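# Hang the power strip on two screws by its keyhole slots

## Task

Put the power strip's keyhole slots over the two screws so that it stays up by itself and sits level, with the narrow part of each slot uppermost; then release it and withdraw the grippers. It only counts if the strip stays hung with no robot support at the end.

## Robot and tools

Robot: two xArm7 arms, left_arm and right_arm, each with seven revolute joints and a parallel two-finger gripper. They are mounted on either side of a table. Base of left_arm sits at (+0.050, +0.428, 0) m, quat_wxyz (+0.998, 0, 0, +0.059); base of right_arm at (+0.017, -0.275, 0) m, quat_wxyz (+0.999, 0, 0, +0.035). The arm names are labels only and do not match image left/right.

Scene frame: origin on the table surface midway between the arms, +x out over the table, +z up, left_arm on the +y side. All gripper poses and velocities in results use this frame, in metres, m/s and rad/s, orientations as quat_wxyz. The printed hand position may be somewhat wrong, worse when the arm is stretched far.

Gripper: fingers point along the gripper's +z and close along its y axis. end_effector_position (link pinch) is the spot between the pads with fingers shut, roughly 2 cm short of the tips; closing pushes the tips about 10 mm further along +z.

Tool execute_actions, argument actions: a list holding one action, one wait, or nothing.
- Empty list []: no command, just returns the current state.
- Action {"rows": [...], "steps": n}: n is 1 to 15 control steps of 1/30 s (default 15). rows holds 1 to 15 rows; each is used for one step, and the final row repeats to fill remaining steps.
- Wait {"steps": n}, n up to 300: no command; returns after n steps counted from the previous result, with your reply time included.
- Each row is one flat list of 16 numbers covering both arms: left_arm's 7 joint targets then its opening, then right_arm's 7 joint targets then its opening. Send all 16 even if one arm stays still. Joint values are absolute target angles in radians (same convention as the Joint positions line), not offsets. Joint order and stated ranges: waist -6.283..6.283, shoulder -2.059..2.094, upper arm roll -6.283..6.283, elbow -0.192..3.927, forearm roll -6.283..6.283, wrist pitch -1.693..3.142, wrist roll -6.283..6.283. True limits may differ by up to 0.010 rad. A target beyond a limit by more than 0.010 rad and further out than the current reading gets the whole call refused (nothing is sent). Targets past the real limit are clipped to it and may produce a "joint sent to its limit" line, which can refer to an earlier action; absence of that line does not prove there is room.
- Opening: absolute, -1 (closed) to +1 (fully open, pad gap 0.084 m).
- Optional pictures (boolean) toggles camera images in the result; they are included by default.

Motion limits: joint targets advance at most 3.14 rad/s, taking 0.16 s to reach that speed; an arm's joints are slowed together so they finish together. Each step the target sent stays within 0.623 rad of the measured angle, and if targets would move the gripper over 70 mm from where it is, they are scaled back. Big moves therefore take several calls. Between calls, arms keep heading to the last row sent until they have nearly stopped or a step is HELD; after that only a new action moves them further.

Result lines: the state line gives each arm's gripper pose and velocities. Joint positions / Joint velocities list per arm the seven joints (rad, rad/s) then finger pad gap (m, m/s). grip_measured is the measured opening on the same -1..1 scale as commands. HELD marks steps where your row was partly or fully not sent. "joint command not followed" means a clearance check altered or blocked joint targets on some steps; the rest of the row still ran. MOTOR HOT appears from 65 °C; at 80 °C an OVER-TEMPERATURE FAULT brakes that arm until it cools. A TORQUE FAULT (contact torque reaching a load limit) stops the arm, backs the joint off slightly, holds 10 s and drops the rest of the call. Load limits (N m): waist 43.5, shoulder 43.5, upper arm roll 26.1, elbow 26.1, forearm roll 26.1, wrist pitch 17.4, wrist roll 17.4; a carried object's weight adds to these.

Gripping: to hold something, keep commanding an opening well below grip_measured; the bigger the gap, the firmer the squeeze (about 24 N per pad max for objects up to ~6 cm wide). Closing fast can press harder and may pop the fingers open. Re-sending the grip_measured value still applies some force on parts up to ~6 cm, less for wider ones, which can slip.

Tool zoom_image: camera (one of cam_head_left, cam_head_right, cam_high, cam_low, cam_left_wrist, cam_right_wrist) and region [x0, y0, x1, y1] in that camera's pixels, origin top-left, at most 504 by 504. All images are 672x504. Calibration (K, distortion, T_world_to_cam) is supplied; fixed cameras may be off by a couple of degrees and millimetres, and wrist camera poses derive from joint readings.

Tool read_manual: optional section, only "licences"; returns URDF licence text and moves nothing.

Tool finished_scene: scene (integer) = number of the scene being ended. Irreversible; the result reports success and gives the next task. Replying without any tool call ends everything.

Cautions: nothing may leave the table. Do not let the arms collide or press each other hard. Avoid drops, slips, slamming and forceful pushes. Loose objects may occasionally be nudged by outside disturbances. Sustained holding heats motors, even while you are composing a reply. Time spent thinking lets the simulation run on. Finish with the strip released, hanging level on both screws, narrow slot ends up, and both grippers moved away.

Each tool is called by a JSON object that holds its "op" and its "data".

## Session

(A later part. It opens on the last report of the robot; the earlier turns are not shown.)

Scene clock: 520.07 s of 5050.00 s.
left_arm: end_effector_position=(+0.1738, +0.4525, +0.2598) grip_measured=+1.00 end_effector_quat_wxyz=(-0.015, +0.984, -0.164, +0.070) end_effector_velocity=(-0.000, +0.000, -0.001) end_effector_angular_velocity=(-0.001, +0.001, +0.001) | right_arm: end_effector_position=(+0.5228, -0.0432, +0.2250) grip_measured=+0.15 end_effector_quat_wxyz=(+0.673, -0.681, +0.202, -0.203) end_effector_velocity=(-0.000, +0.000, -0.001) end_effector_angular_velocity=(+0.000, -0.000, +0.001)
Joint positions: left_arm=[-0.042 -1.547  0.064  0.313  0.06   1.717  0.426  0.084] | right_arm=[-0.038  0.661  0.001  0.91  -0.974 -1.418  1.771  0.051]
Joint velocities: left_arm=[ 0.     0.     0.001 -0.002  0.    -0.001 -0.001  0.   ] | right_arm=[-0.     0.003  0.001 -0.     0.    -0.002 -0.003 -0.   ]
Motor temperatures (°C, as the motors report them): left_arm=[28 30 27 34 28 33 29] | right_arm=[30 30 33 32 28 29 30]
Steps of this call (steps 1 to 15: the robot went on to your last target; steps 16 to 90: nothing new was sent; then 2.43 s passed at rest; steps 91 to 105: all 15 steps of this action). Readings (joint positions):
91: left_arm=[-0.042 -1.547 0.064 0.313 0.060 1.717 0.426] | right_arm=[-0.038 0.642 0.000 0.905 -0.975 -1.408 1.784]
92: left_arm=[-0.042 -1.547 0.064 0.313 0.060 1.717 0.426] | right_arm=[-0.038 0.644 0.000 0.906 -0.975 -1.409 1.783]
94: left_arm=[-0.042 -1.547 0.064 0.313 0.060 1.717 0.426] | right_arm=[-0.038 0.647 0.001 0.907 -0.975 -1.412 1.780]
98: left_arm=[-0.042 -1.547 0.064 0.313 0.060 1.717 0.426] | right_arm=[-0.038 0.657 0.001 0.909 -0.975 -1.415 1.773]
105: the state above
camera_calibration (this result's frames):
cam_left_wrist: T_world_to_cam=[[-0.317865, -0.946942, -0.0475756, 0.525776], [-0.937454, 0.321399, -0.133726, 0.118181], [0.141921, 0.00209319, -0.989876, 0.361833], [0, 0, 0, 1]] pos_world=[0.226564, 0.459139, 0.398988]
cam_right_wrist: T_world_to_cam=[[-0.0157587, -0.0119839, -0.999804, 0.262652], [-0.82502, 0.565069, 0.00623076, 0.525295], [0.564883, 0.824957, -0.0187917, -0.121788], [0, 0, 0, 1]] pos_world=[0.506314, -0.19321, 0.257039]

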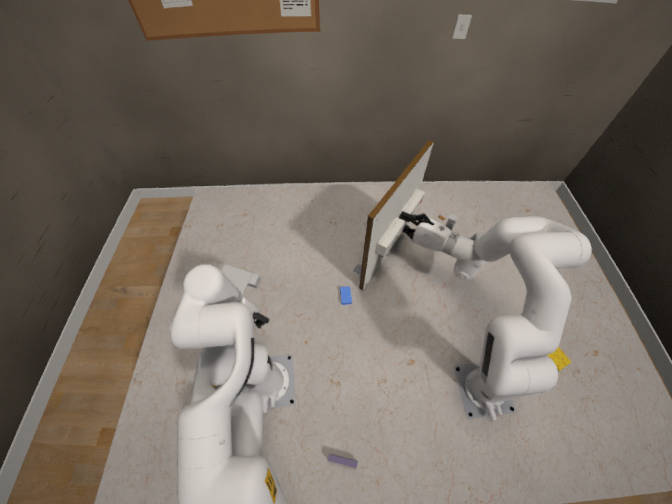

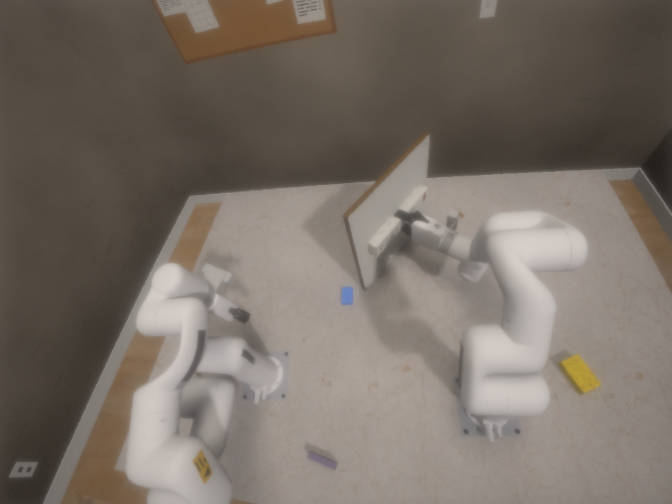

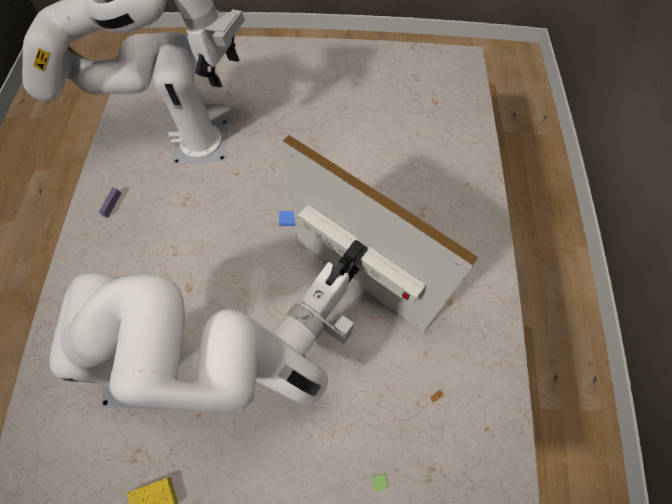

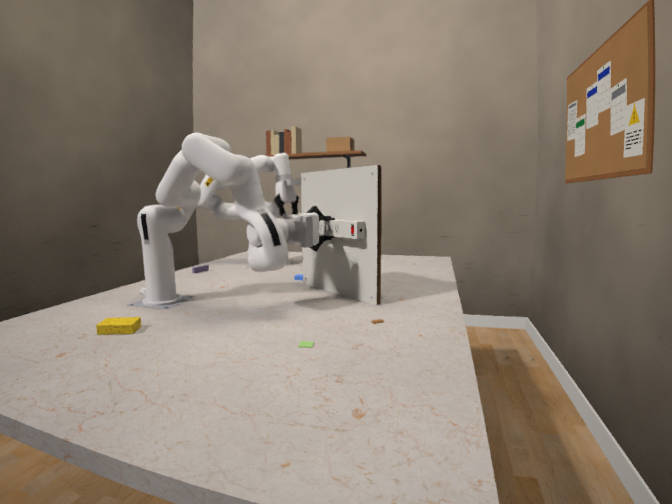

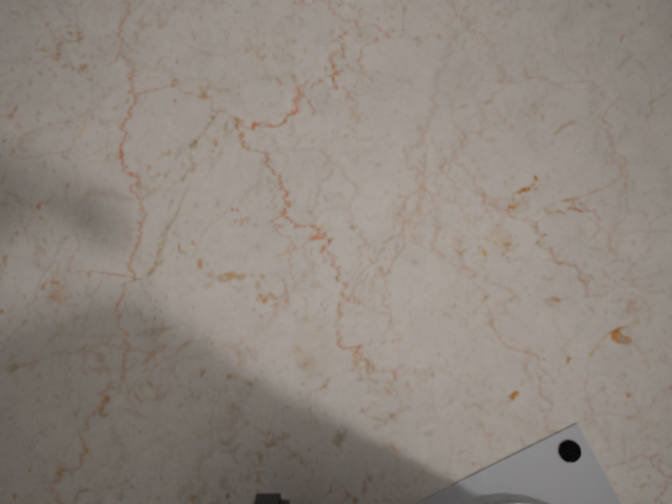

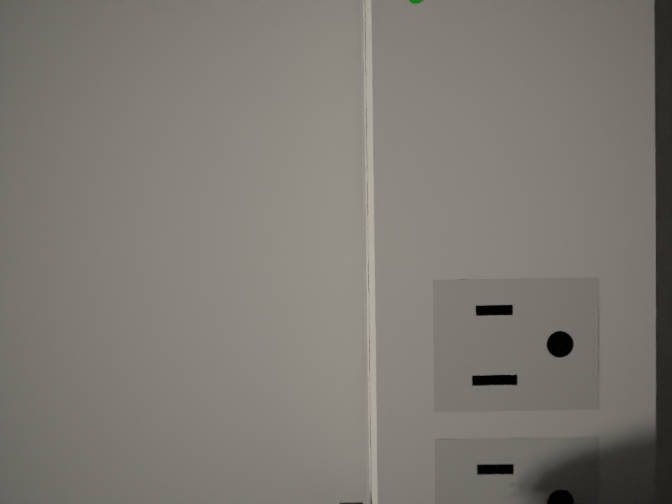

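{"op": "execute_actions", "data": {"actions": [{"rows":[[-0.042,-1.547,0.064,0.313,0.06,1.717,0.426,1,-0.038,0.663,0,0.908,-0.975,-1.416,1.770,-0.3],[-0.042,-1.547,0.064,0.313,0.06,1.717,0.426,1,-0.038,0.663,0,0.908,-0.975,-1.416,1.770,0],[-0.042,-1.547,0.064,0.313,0.06,1.717,0.426,1,-0.038,0.663,0,0.908,-0.975,-1.416,1.770,0.15],[-0.042,-1.547,0.064,0.313,0.06,1.717,0.426,1,-0.038,0.663,0,0.908,-0.975,-1.416,1.770,0.25],[-0.042,-1.547,0.064,0.313,0.06,1.717,0.426,1,-0.038,0.665,0,0.908,-0.975,-1.417,1.769,0.35],[-0.042,-1.547,0.064,0.313,0.06,1.717,0.426,1,-0.038,0.667,0,0.908,-0.975,-1.418,1.768,0.45],[-0.042,-1.547,0.064,0.313,0.06,1.717,0.426,1,-0.038,0.667,0,0.908,-0.975,-1.418,1.768,0.6],[-0.042,-1.547,0.064,0.313,0.06,1.717,0.426,1,-0.038,0.667,0,0.908,-0.975,-1.418,1.768,0.8]],"steps":15}]}}

Scene clock: 533.03 s of 5050.00 s.
left_arm: end_effector_position=(+0.1738, +0.4525, +0.2598) grip_measured=+1.00 end_effector_quat_wxyz=(-0.015, +0.984, -0.164, +0.070) end_effector_velocity=(-0.000, +0.000, +0.000) end_effector_angular_velocity=(+0.000, -0.000, +0.000) | right_arm: end_effector_position=(+0.5223, -0.0462, +0.2160) grip_measured=+0.80 end_effector_quat_wxyz=(+0.668, -0.685, +0.209, -0.201) end_effector_velocity=(-0.003, +0.022, +0.028) end_effector_angular_velocity=(+0.037, -0.058, +0.044)
Joint positions: left_arm=[-0.042 -1.547  0.064  0.313  0.06   1.717  0.426  0.084] | right_arm=[-0.04   0.671 -0.005  0.904 -0.975 -1.414  1.768  0.077]
Joint velocities: left_arm=[ 0.     0.    -0.     0.001 -0.     0.001 -0.    -0.   ] | right_arm=[ 0.015 -0.021  0.034  0.028  0.001 -0.017  0.    -0.   ]
Motor temperatures (°C, as the motors report them): left_arm=[28 30 27 34 28 33 29] | right_arm=[30 29 33 32 28 29 30]
Steps of this call (steps 1 to 15: the robot went on to your last target; steps 16 to 90: nothing new was sent; then 9.47 s passed at rest; steps 91 to 105: all 15 steps of this action). Readings (joint positions):
91: left_arm=[-0.042 -1.547 0.064 0.313 0.060 1.717 0.426] | right_arm=[-0.038 0.663 0.001 0.911 -0.975 -1.419 1.770]
92: left_arm=[-0.042 -1.547 0.064 0.313 0.060 1.717 0.426] | right_arm=[-0.038 0.663 0.001 0.911 -0.975 -1.419 1.770]
94: left_arm=[-0.042 -1.547 0.064 0.313 0.060 1.717 0.426] | right_arm=[-0.038 0.663 0.000 0.911 -0.975 -1.419 1.770]
98: left_arm=[-0.042 -1.547 0.064 0.313 0.060 1.717 0.426] | right_arm=[-0.041 0.670 -0.007 0.902 -0.976 -1.416 1.768]
105: the state above
camera_calibration (this result's frames):
cam_left_wrist: T_world_to_cam=[[-0.317865, -0.946942, -0.0475755, 0.525776], [-0.937454, 0.321399, -0.133726, 0.118181], [0.141921, 0.00209306, -0.989876, 0.361833], [0, 0, 0, 1]] pos_world=[0.226564, 0.459139, 0.398988]
cam_right_wrist: T_world_to_cam=[[-0.0324281, -0.0208135, -0.999257, 0.261791], [-0.821519, 0.56999, 0.0147878, 0.523251], [0.569259, 0.821388, -0.0355823, -0.117978], [0, 0, 0, 1]] pos_world=[0.50551, -0.195893, 0.249661]

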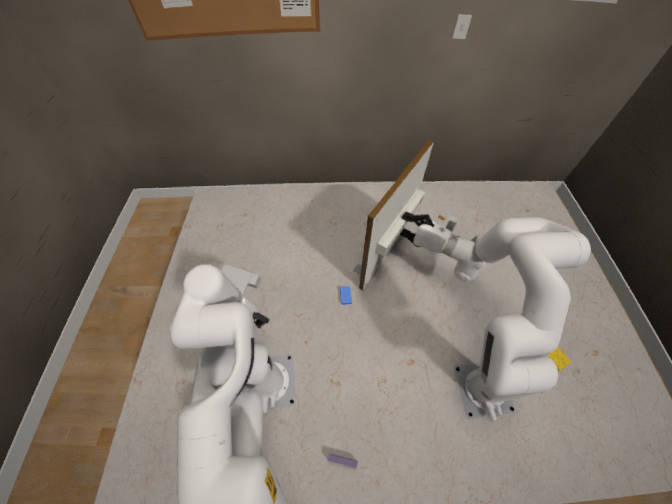

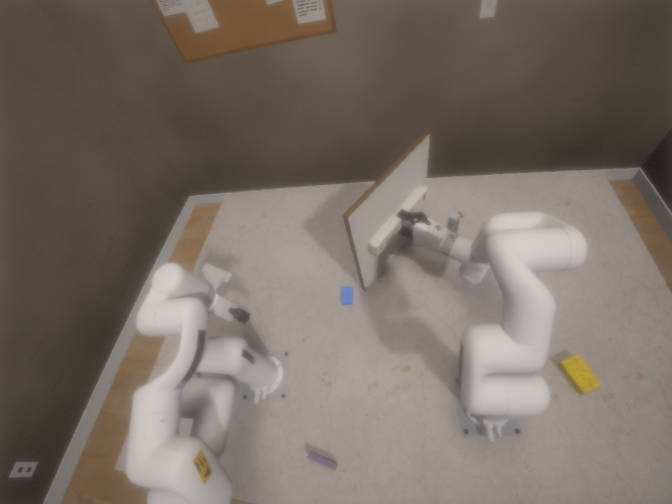

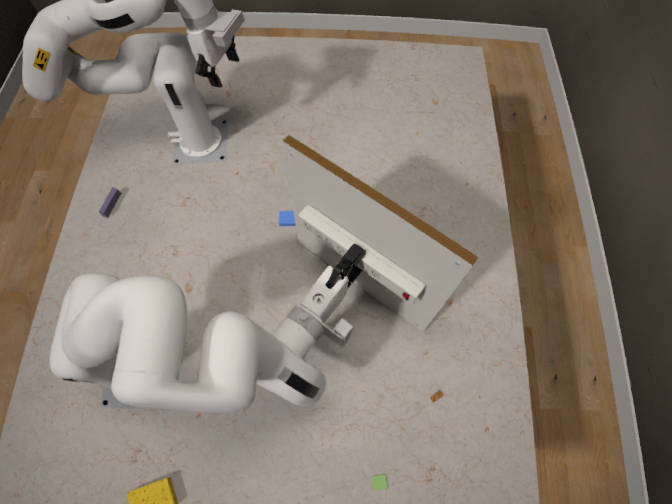

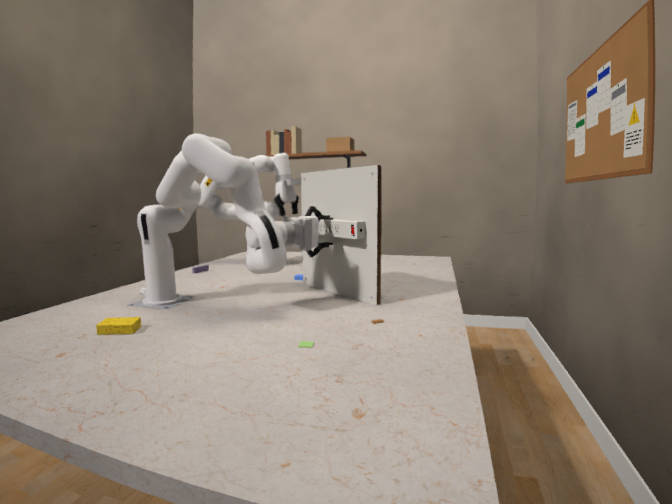

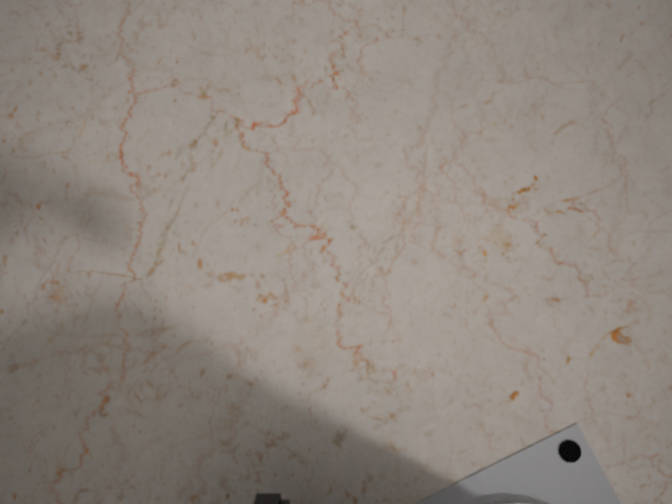

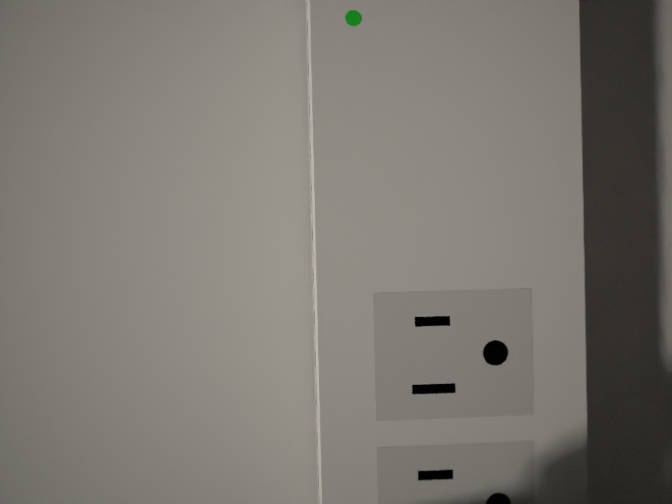

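Hand pressed down on it; raise, open fully, retreat.

{"op": "execute_actions", "data": {"actions": [{"rows":[[-0.042,-1.547,0.064,0.313,0.06,1.717,0.426,1,-0.038,0.640,0,0.905,-0.975,-1.407,1.785,1]],"steps":12}], "pictures": false}}

{"op": "execute_actions", "data": {"actions": [{"rows":[[-0.042,-1.547,0.064,0.313,0.06,1.717,0.426,1,-0.153,0.595,0,0.81,-1.075,-1.462,1.762,1]],"steps":15}]}}

Scene clock: 538.43 s of 5050.00 s.
left_arm: end_effector_position=(+0.1738, +0.4525, +0.2598) grip_measured=+1.00 end_effector_quat_wxyz=(-0.015, +0.984, -0.164, +0.070) end_effector_velocity=(+0.000, -0.000, +0.001) end_effector_angular_velocity=(+0.001, -0.001, -0.001) | right_arm: end_effector_position=(+0.5233, -0.0430, +0.2312) grip_measured=+1.00 end_effector_quat_wxyz=(+0.672, -0.682, +0.203, -0.204) end_effector_velocity=(+0.000, +0.001, +0.001) end_effector_angular_velocity=(+0.000, +0.001, +0.001)
Joint positions: left_arm=[-0.042 -1.547  0.064  0.313  0.06   1.717  0.426  0.084] | right_arm=[-0.038  0.641 -0.     0.905 -0.975 -1.407  1.785  0.084]
Joint velocities: left_arm=[-0.001  0.    -0.001  0.001  0.    -0.    -0.     0.   ] | right_arm=[ 0.001 -0.004  0.001 -0.     0.     0.003  0.004 -0.   ]
Motor temperatures (°C, as the motors report them): left_arm=[28 30 27 34 28 33 29] | right_arm=[30 29 33 32 28 29 30]
Steps of this call (steps 1 to 15: the robot went on to your last target; steps 16 to 90: nothing new was sent; then 2.00 s passed at rest; steps 91 to 102: all 12 steps of this action). Readings (joint positions):
91: left_arm=[-0.042 -1.547 0.064 0.313 0.060 1.717 0.426] | right_arm=[-0.038 0.667 0.000 0.908 -0.975 -1.418 1.768]
92: left_arm=[-0.042 -1.547 0.064 0.313 0.060 1.717 0.426] | right_arm=[-0.038 0.664 -0.000 0.907 -0.975 -1.416 1.771]
94: left_arm=[-0.042 -1.547 0.064 0.313 0.060 1.717 0.426] | right_arm=[-0.038 0.651 -0.000 0.906 -0.975 -1.411 1.778]
98: left_arm=[-0.042 -1.547 0.064 0.313 0.060 1.717 0.426] | right_arm=[-0.038 0.642 0.000 0.906 -0.975 -1.408 1.783]
102: the state above

Scene clock: 538.93 s of 5050.00 s.
left_arm: end_effector_position=(+0.1738, +0.4525, +0.2598) grip_measured=+1.00 end_effector_quat_wxyz=(-0.015, +0.984, -0.164, +0.070) end_effector_velocity=(+0.000, -0.000, -0.000) end_effector_angular_velocity=(+0.001, -0.000, +0.000) | right_arm: end_effector_position=(+0.5003, -0.0862, +0.2355) grip_measured=+1.00 end_effector_quat_wxyz=(+0.675, -0.678, +0.207, -0.204) end_effector_velocity=(-0.002, -0.006, -0.000) end_effector_angular_velocity=(-0.001, +0.000, -0.003)
Joint positions: left_arm=[-0.042 -1.547  0.064  0.313  0.06   1.717  0.426  0.084] | right_arm=[-0.151  0.596  0.001  0.811 -1.074 -1.461  1.762  0.084]
Joint velocities: left_arm=[-0.    -0.    -0.001 -0.001 -0.    -0.001 -0.     0.   ] | right_arm=[-0.012 -0.005 -0.004 -0.01  -0.012 -0.006 -0.003 -0.   ]
Motor temperatures (°C, as the motors report them): left_arm=[28 30 27 34 28 33 29] | right_arm=[30 29 33 32 28 29 30]
Steps of this call (steps 1 to 15: all 15 steps of this action). Readings (joint positions):
1: left_arm=[-0.042 -1.547 0.064 0.313 0.060 1.717 0.426] | right_arm=[-0.038 0.640 0.000 0.905 -0.975 -1.407 1.785]
2: left_arm=[-0.042 -1.547 0.064 0.313 0.060 1.717 0.426] | right_arm=[-0.041 0.639 0.001 0.902 -0.979 -1.409 1.784]
4: left_arm=[-0.042 -1.547 0.064 0.313 0.060 1.717 0.426] | right_arm=[-0.075 0.625 0.005 0.872 -1.011 -1.426 1.777]
8: left_arm=[-0.042 -1.547 0.064 0.313 0.060 1.717 0.426] | right_arm=[-0.141 0.601 -0.006 0.822 -1.061 -1.455 1.765]
15: the state above
camera_calibration (this result's frames):
cam_left_wrist: T_world_to_cam=[[-0.317865, -0.946942, -0.0475755, 0.525776], [-0.937454, 0.321399, -0.133726, 0.118181], [0.141921, 0.00209307, -0.989876, 0.361833], [0, 0, 0, 1]] pos_world=[0.226564, 0.459139, 0.398988]
cam_right_wrist: T_world_to_cam=[[-0.0190769, -0.00331652, -0.999813, 0.274662], [-0.820679, 0.571224, 0.0137641, 0.52757], [0.571072, 0.820787, -0.013619, -0.0780396], [0, 0, 0, 1]] pos_world=[0.482771, -0.236396, 0.266287]

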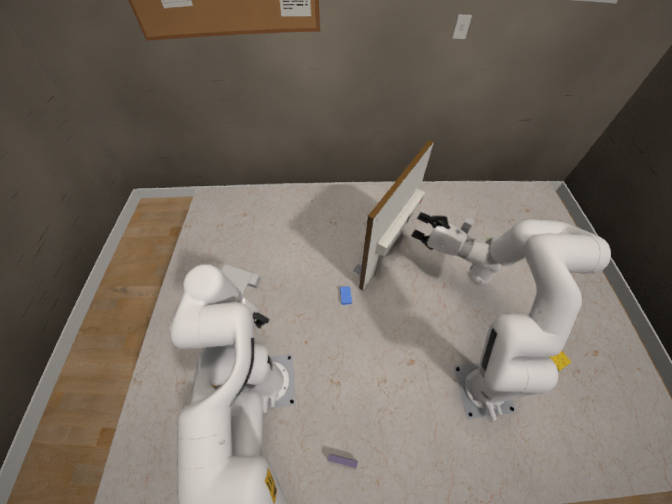

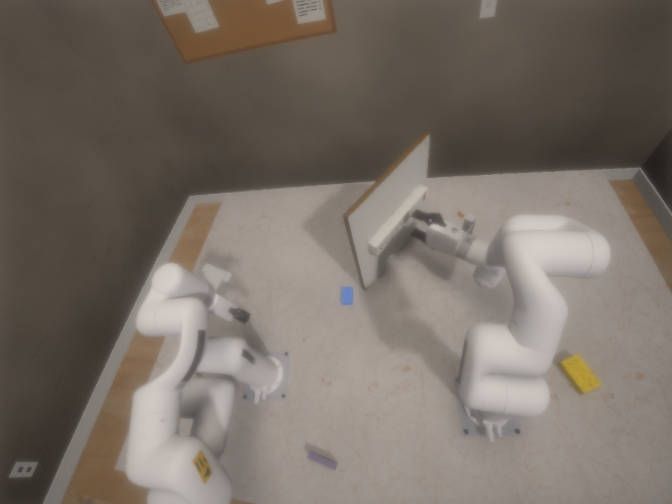

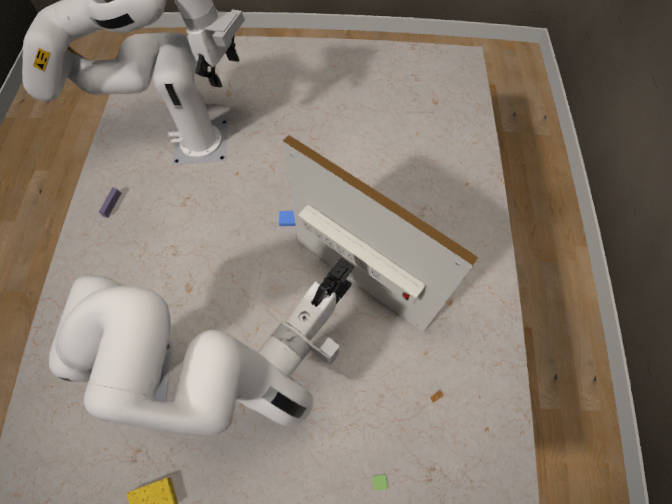

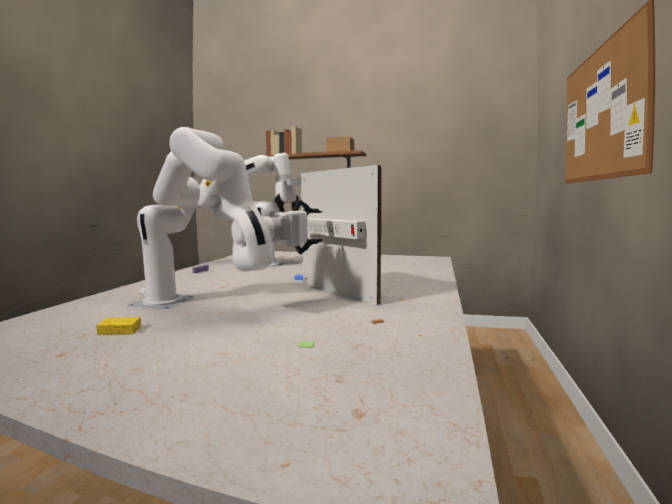

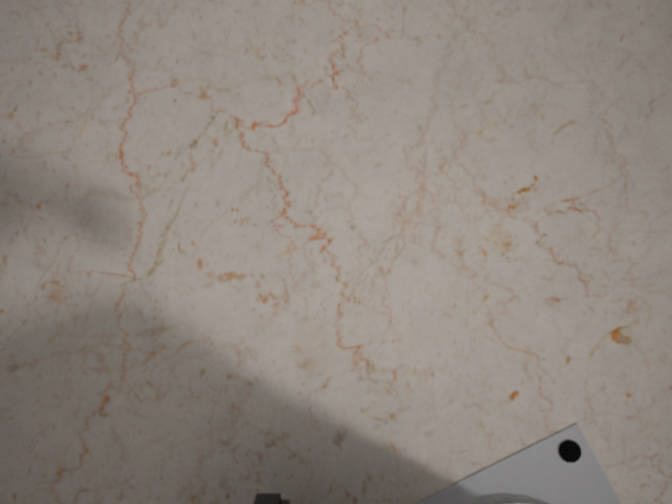

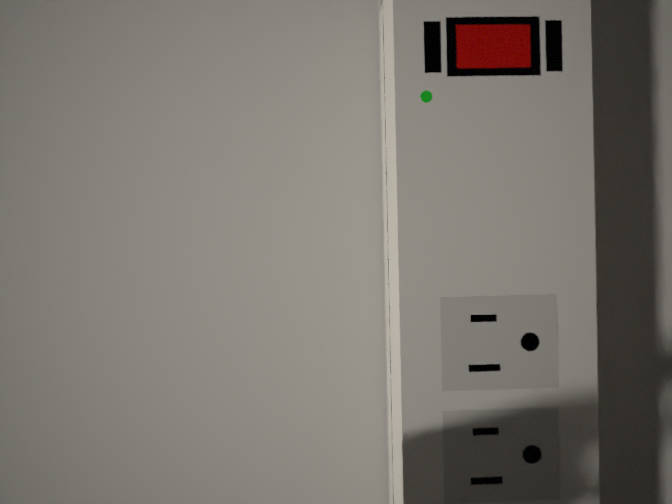

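{"op": "execute_actions", "data": {"actions": [{"rows":[[-0.042,-1.547,0.064,0.313,0.06,1.717,0.426,1,-0.296,0.482,0,0.582,-1.21,-1.552,1.611,1]],"steps":15}], "pictures": false}}

{"op": "execute_actions", "data": {"actions": [{"steps":12}]}}

Scene clock: 543.27 s of 5050.00 s.
left_arm: end_effector_position=(+0.1738, +0.4525, +0.2598) grip_measured=+1.00 end_effector_quat_wxyz=(-0.015, +0.984, -0.164, +0.070) end_effector_velocity=(+0.000, +0.000, +0.000) end_effector_angular_velocity=(+0.000, -0.001, -0.000) | right_arm: end_effector_position=(+0.4366, -0.1275, +0.2488) grip_measured=+1.00 end_effector_quat_wxyz=(+0.677, -0.676, +0.185, -0.224) end_effector_velocity=(-0.011, -0.004, +0.002) end_effector_angular_velocity=(-0.002, -0.011, +0.003)
Joint positions: left_arm=[-0.042 -1.547  0.064  0.313  0.06   1.717  0.426  0.084] | right_arm=[-0.293  0.484  0.001  0.586 -1.208 -1.55   1.614  0.084]
Joint velocities: left_arm=[-0.     0.001 -0.     0.001  0.    -0.001  0.    -0.   ] | right_arm=[-0.021 -0.016  0.001 -0.034 -0.022 -0.013 -0.027  0.   ]
Motor temperatures (°C, as the motors report them): left_arm=[28 30 27 34 28 33 29] | right_arm=[30 29 32 31 28 29 30]
Steps of this call (steps 1 to 15: the robot went on to your last target; steps 16 to 90: nothing new was sent; then 0.83 s passed at rest; steps 91 to 105: all 15 steps of this action). Readings (joint positions):
91: left_arm=[-0.042 -1.547 0.064 0.313 0.060 1.717 0.426] | right_arm=[-0.153 0.595 0.000 0.810 -1.075 -1.462 1.762]
92: left_arm=[-0.042 -1.547 0.064 0.313 0.060 1.717 0.426] | right_arm=[-0.155 0.593 0.001 0.806 -1.077 -1.463 1.759]
94: left_arm=[-0.042 -1.547 0.064 0.313 0.060 1.717 0.426] | right_arm=[-0.179 0.574 0.004 0.767 -1.102 -1.479 1.731]
98: left_arm=[-0.042 -1.547 0.064 0.313 0.060 1.717 0.426] | right_arm=[-0.268 0.505 -0.004 0.628 -1.181 -1.534 1.644]
105: the state above

Scene clock: 543.67 s of 5050.00 s.
left_arm: end_effector_position=(+0.1738, +0.4525, +0.2598) grip_measured=+1.00 end_effector_quat_wxyz=(-0.015, +0.984, -0.164, +0.070) end_effector_velocity=(-0.000, -0.000, -0.000) end_effector_angular_velocity=(-0.001, +0.002, +0.000) | right_arm: end_effector_position=(+0.4355, -0.1284, +0.2490) grip_measured=+1.00 end_effector_quat_wxyz=(+0.677, -0.676, +0.185, -0.225) end_effector_velocity=(-0.001, -0.001, +0.000) end_effector_angular_velocity=(-0.000, -0.000, -0.001)
Joint positions: left_arm=[-0.042 -1.547  0.064  0.313  0.06   1.717  0.426  0.084] | right_arm=[-0.296  0.482  0.     0.582 -1.21  -1.552  1.611  0.084]
Joint velocities: left_arm=[ 0.     0.001  0.001 -0.001 -0.     0.001 -0.    -0.   ] | right_arm=[-0.002 -0.001 -0.001 -0.002 -0.002 -0.001 -0.001 -0.   ]
Motor temperatures (°C, as the motors report them): left_arm=[28 30 27 34 28 33 29] | right_arm=[30 29 32 31 28 29 30]
Steps of this call (steps 1 to 12: the robot went on to your last target). Readings (joint positions):
1: left_arm=[-0.042 -1.547 0.064 0.313 0.060 1.717 0.426] | right_arm=[-0.294 0.484 0.001 0.585 -1.208 -1.551 1.613]
2: left_arm=[-0.042 -1.547 0.064 0.313 0.060 1.717 0.426] | right_arm=[-0.294 0.483 0.001 0.584 -1.209 -1.551 1.612]
4: left_arm=[-0.042 -1.547 0.064 0.313 0.060 1.717 0.426] | right_arm=[-0.295 0.483 0.000 0.583 -1.209 -1.551 1.612]
8: left_arm=[-0.042 -1.547 0.064 0.313 0.060 1.717 0.426] | right_arm=[-0.296 0.482 0.000 0.583 -1.210 -1.552 1.611]
12: the state above
camera_calibration (this result's frames):
cam_left_wrist: T_world_to_cam=[[-0.317865, -0.946942, -0.0475754, 0.525776], [-0.937454, 0.321399, -0.133726, 0.118181], [0.141921, 0.00209302, -0.989876, 0.361833], [0, 0, 0, 1]] pos_world=[0.226563, 0.459139, 0.398988]
cam_right_wrist: T_world_to_cam=[[0.0393187, -0.0163563, -0.999093, 0.259541], [-0.820646, 0.569919, -0.0416263, 0.511919], [0.570083, 0.821538, 0.00898577, -0.0113748], [0, 0, 0, 1]] pos_world=[0.416384, -0.278163, 0.280718]

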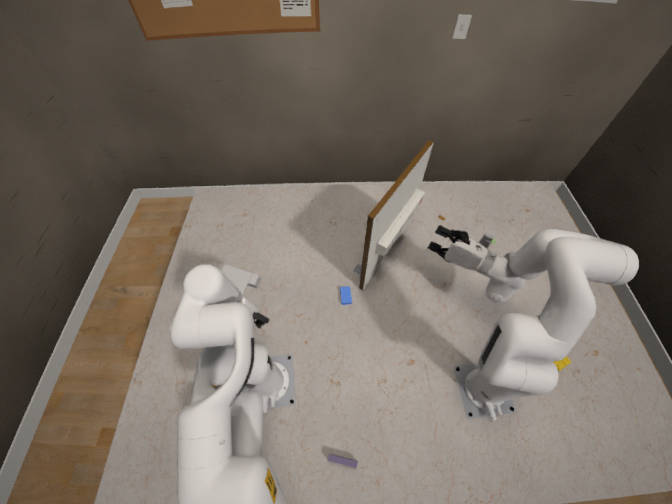

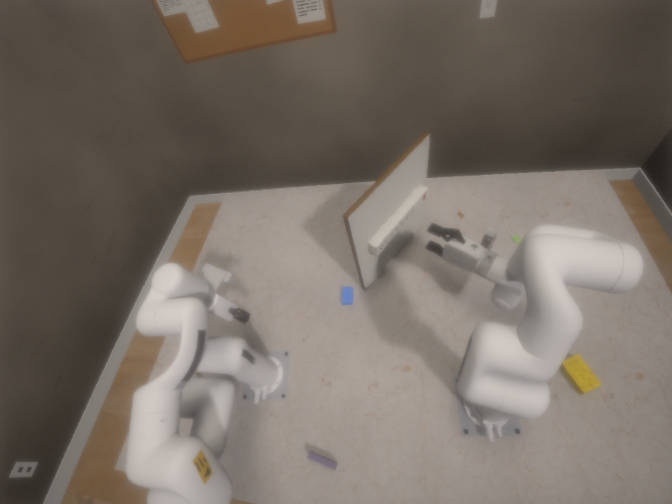

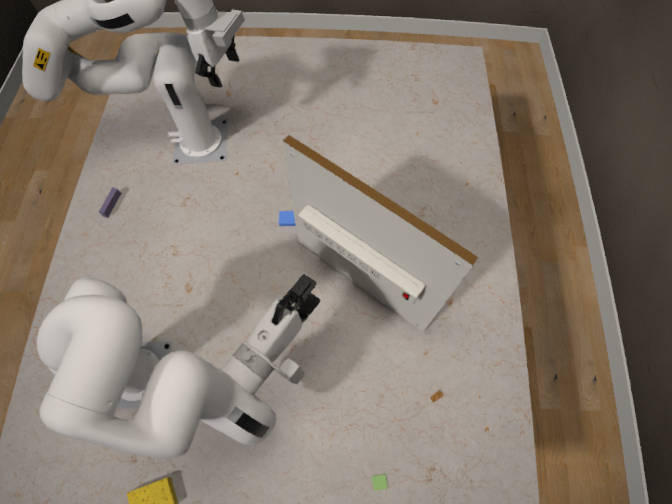

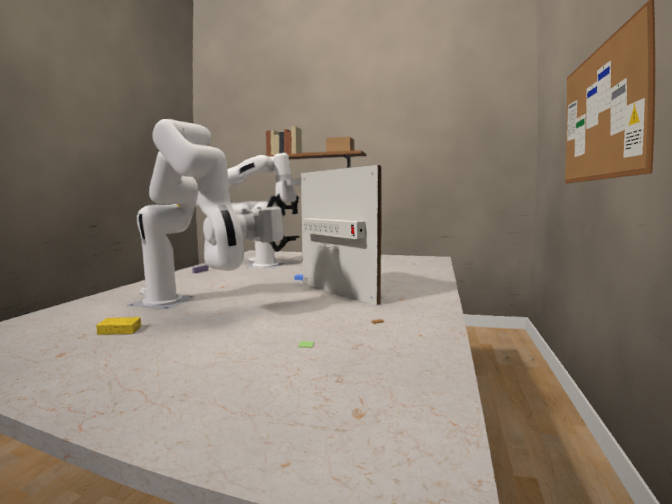

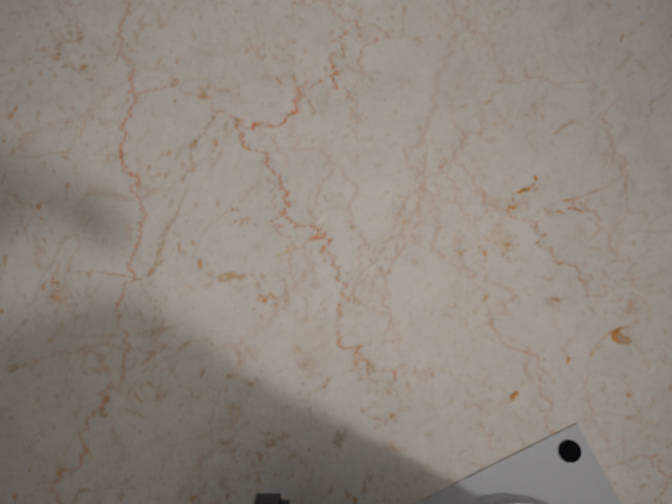

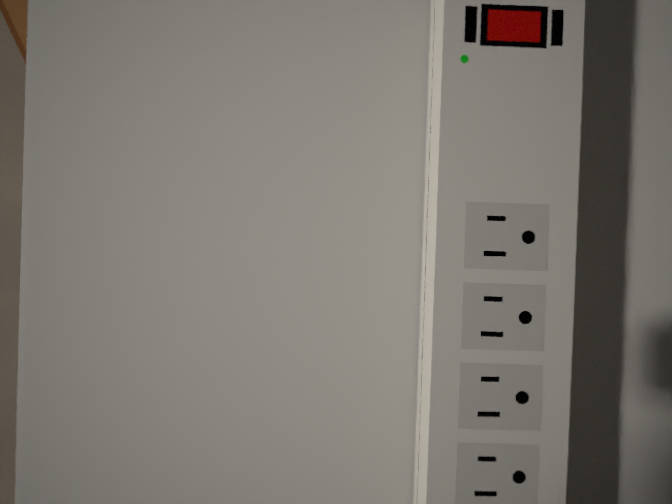

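{"op": "finished_scene", "data": {"scene": 2}}

The scene is finished: the task was done.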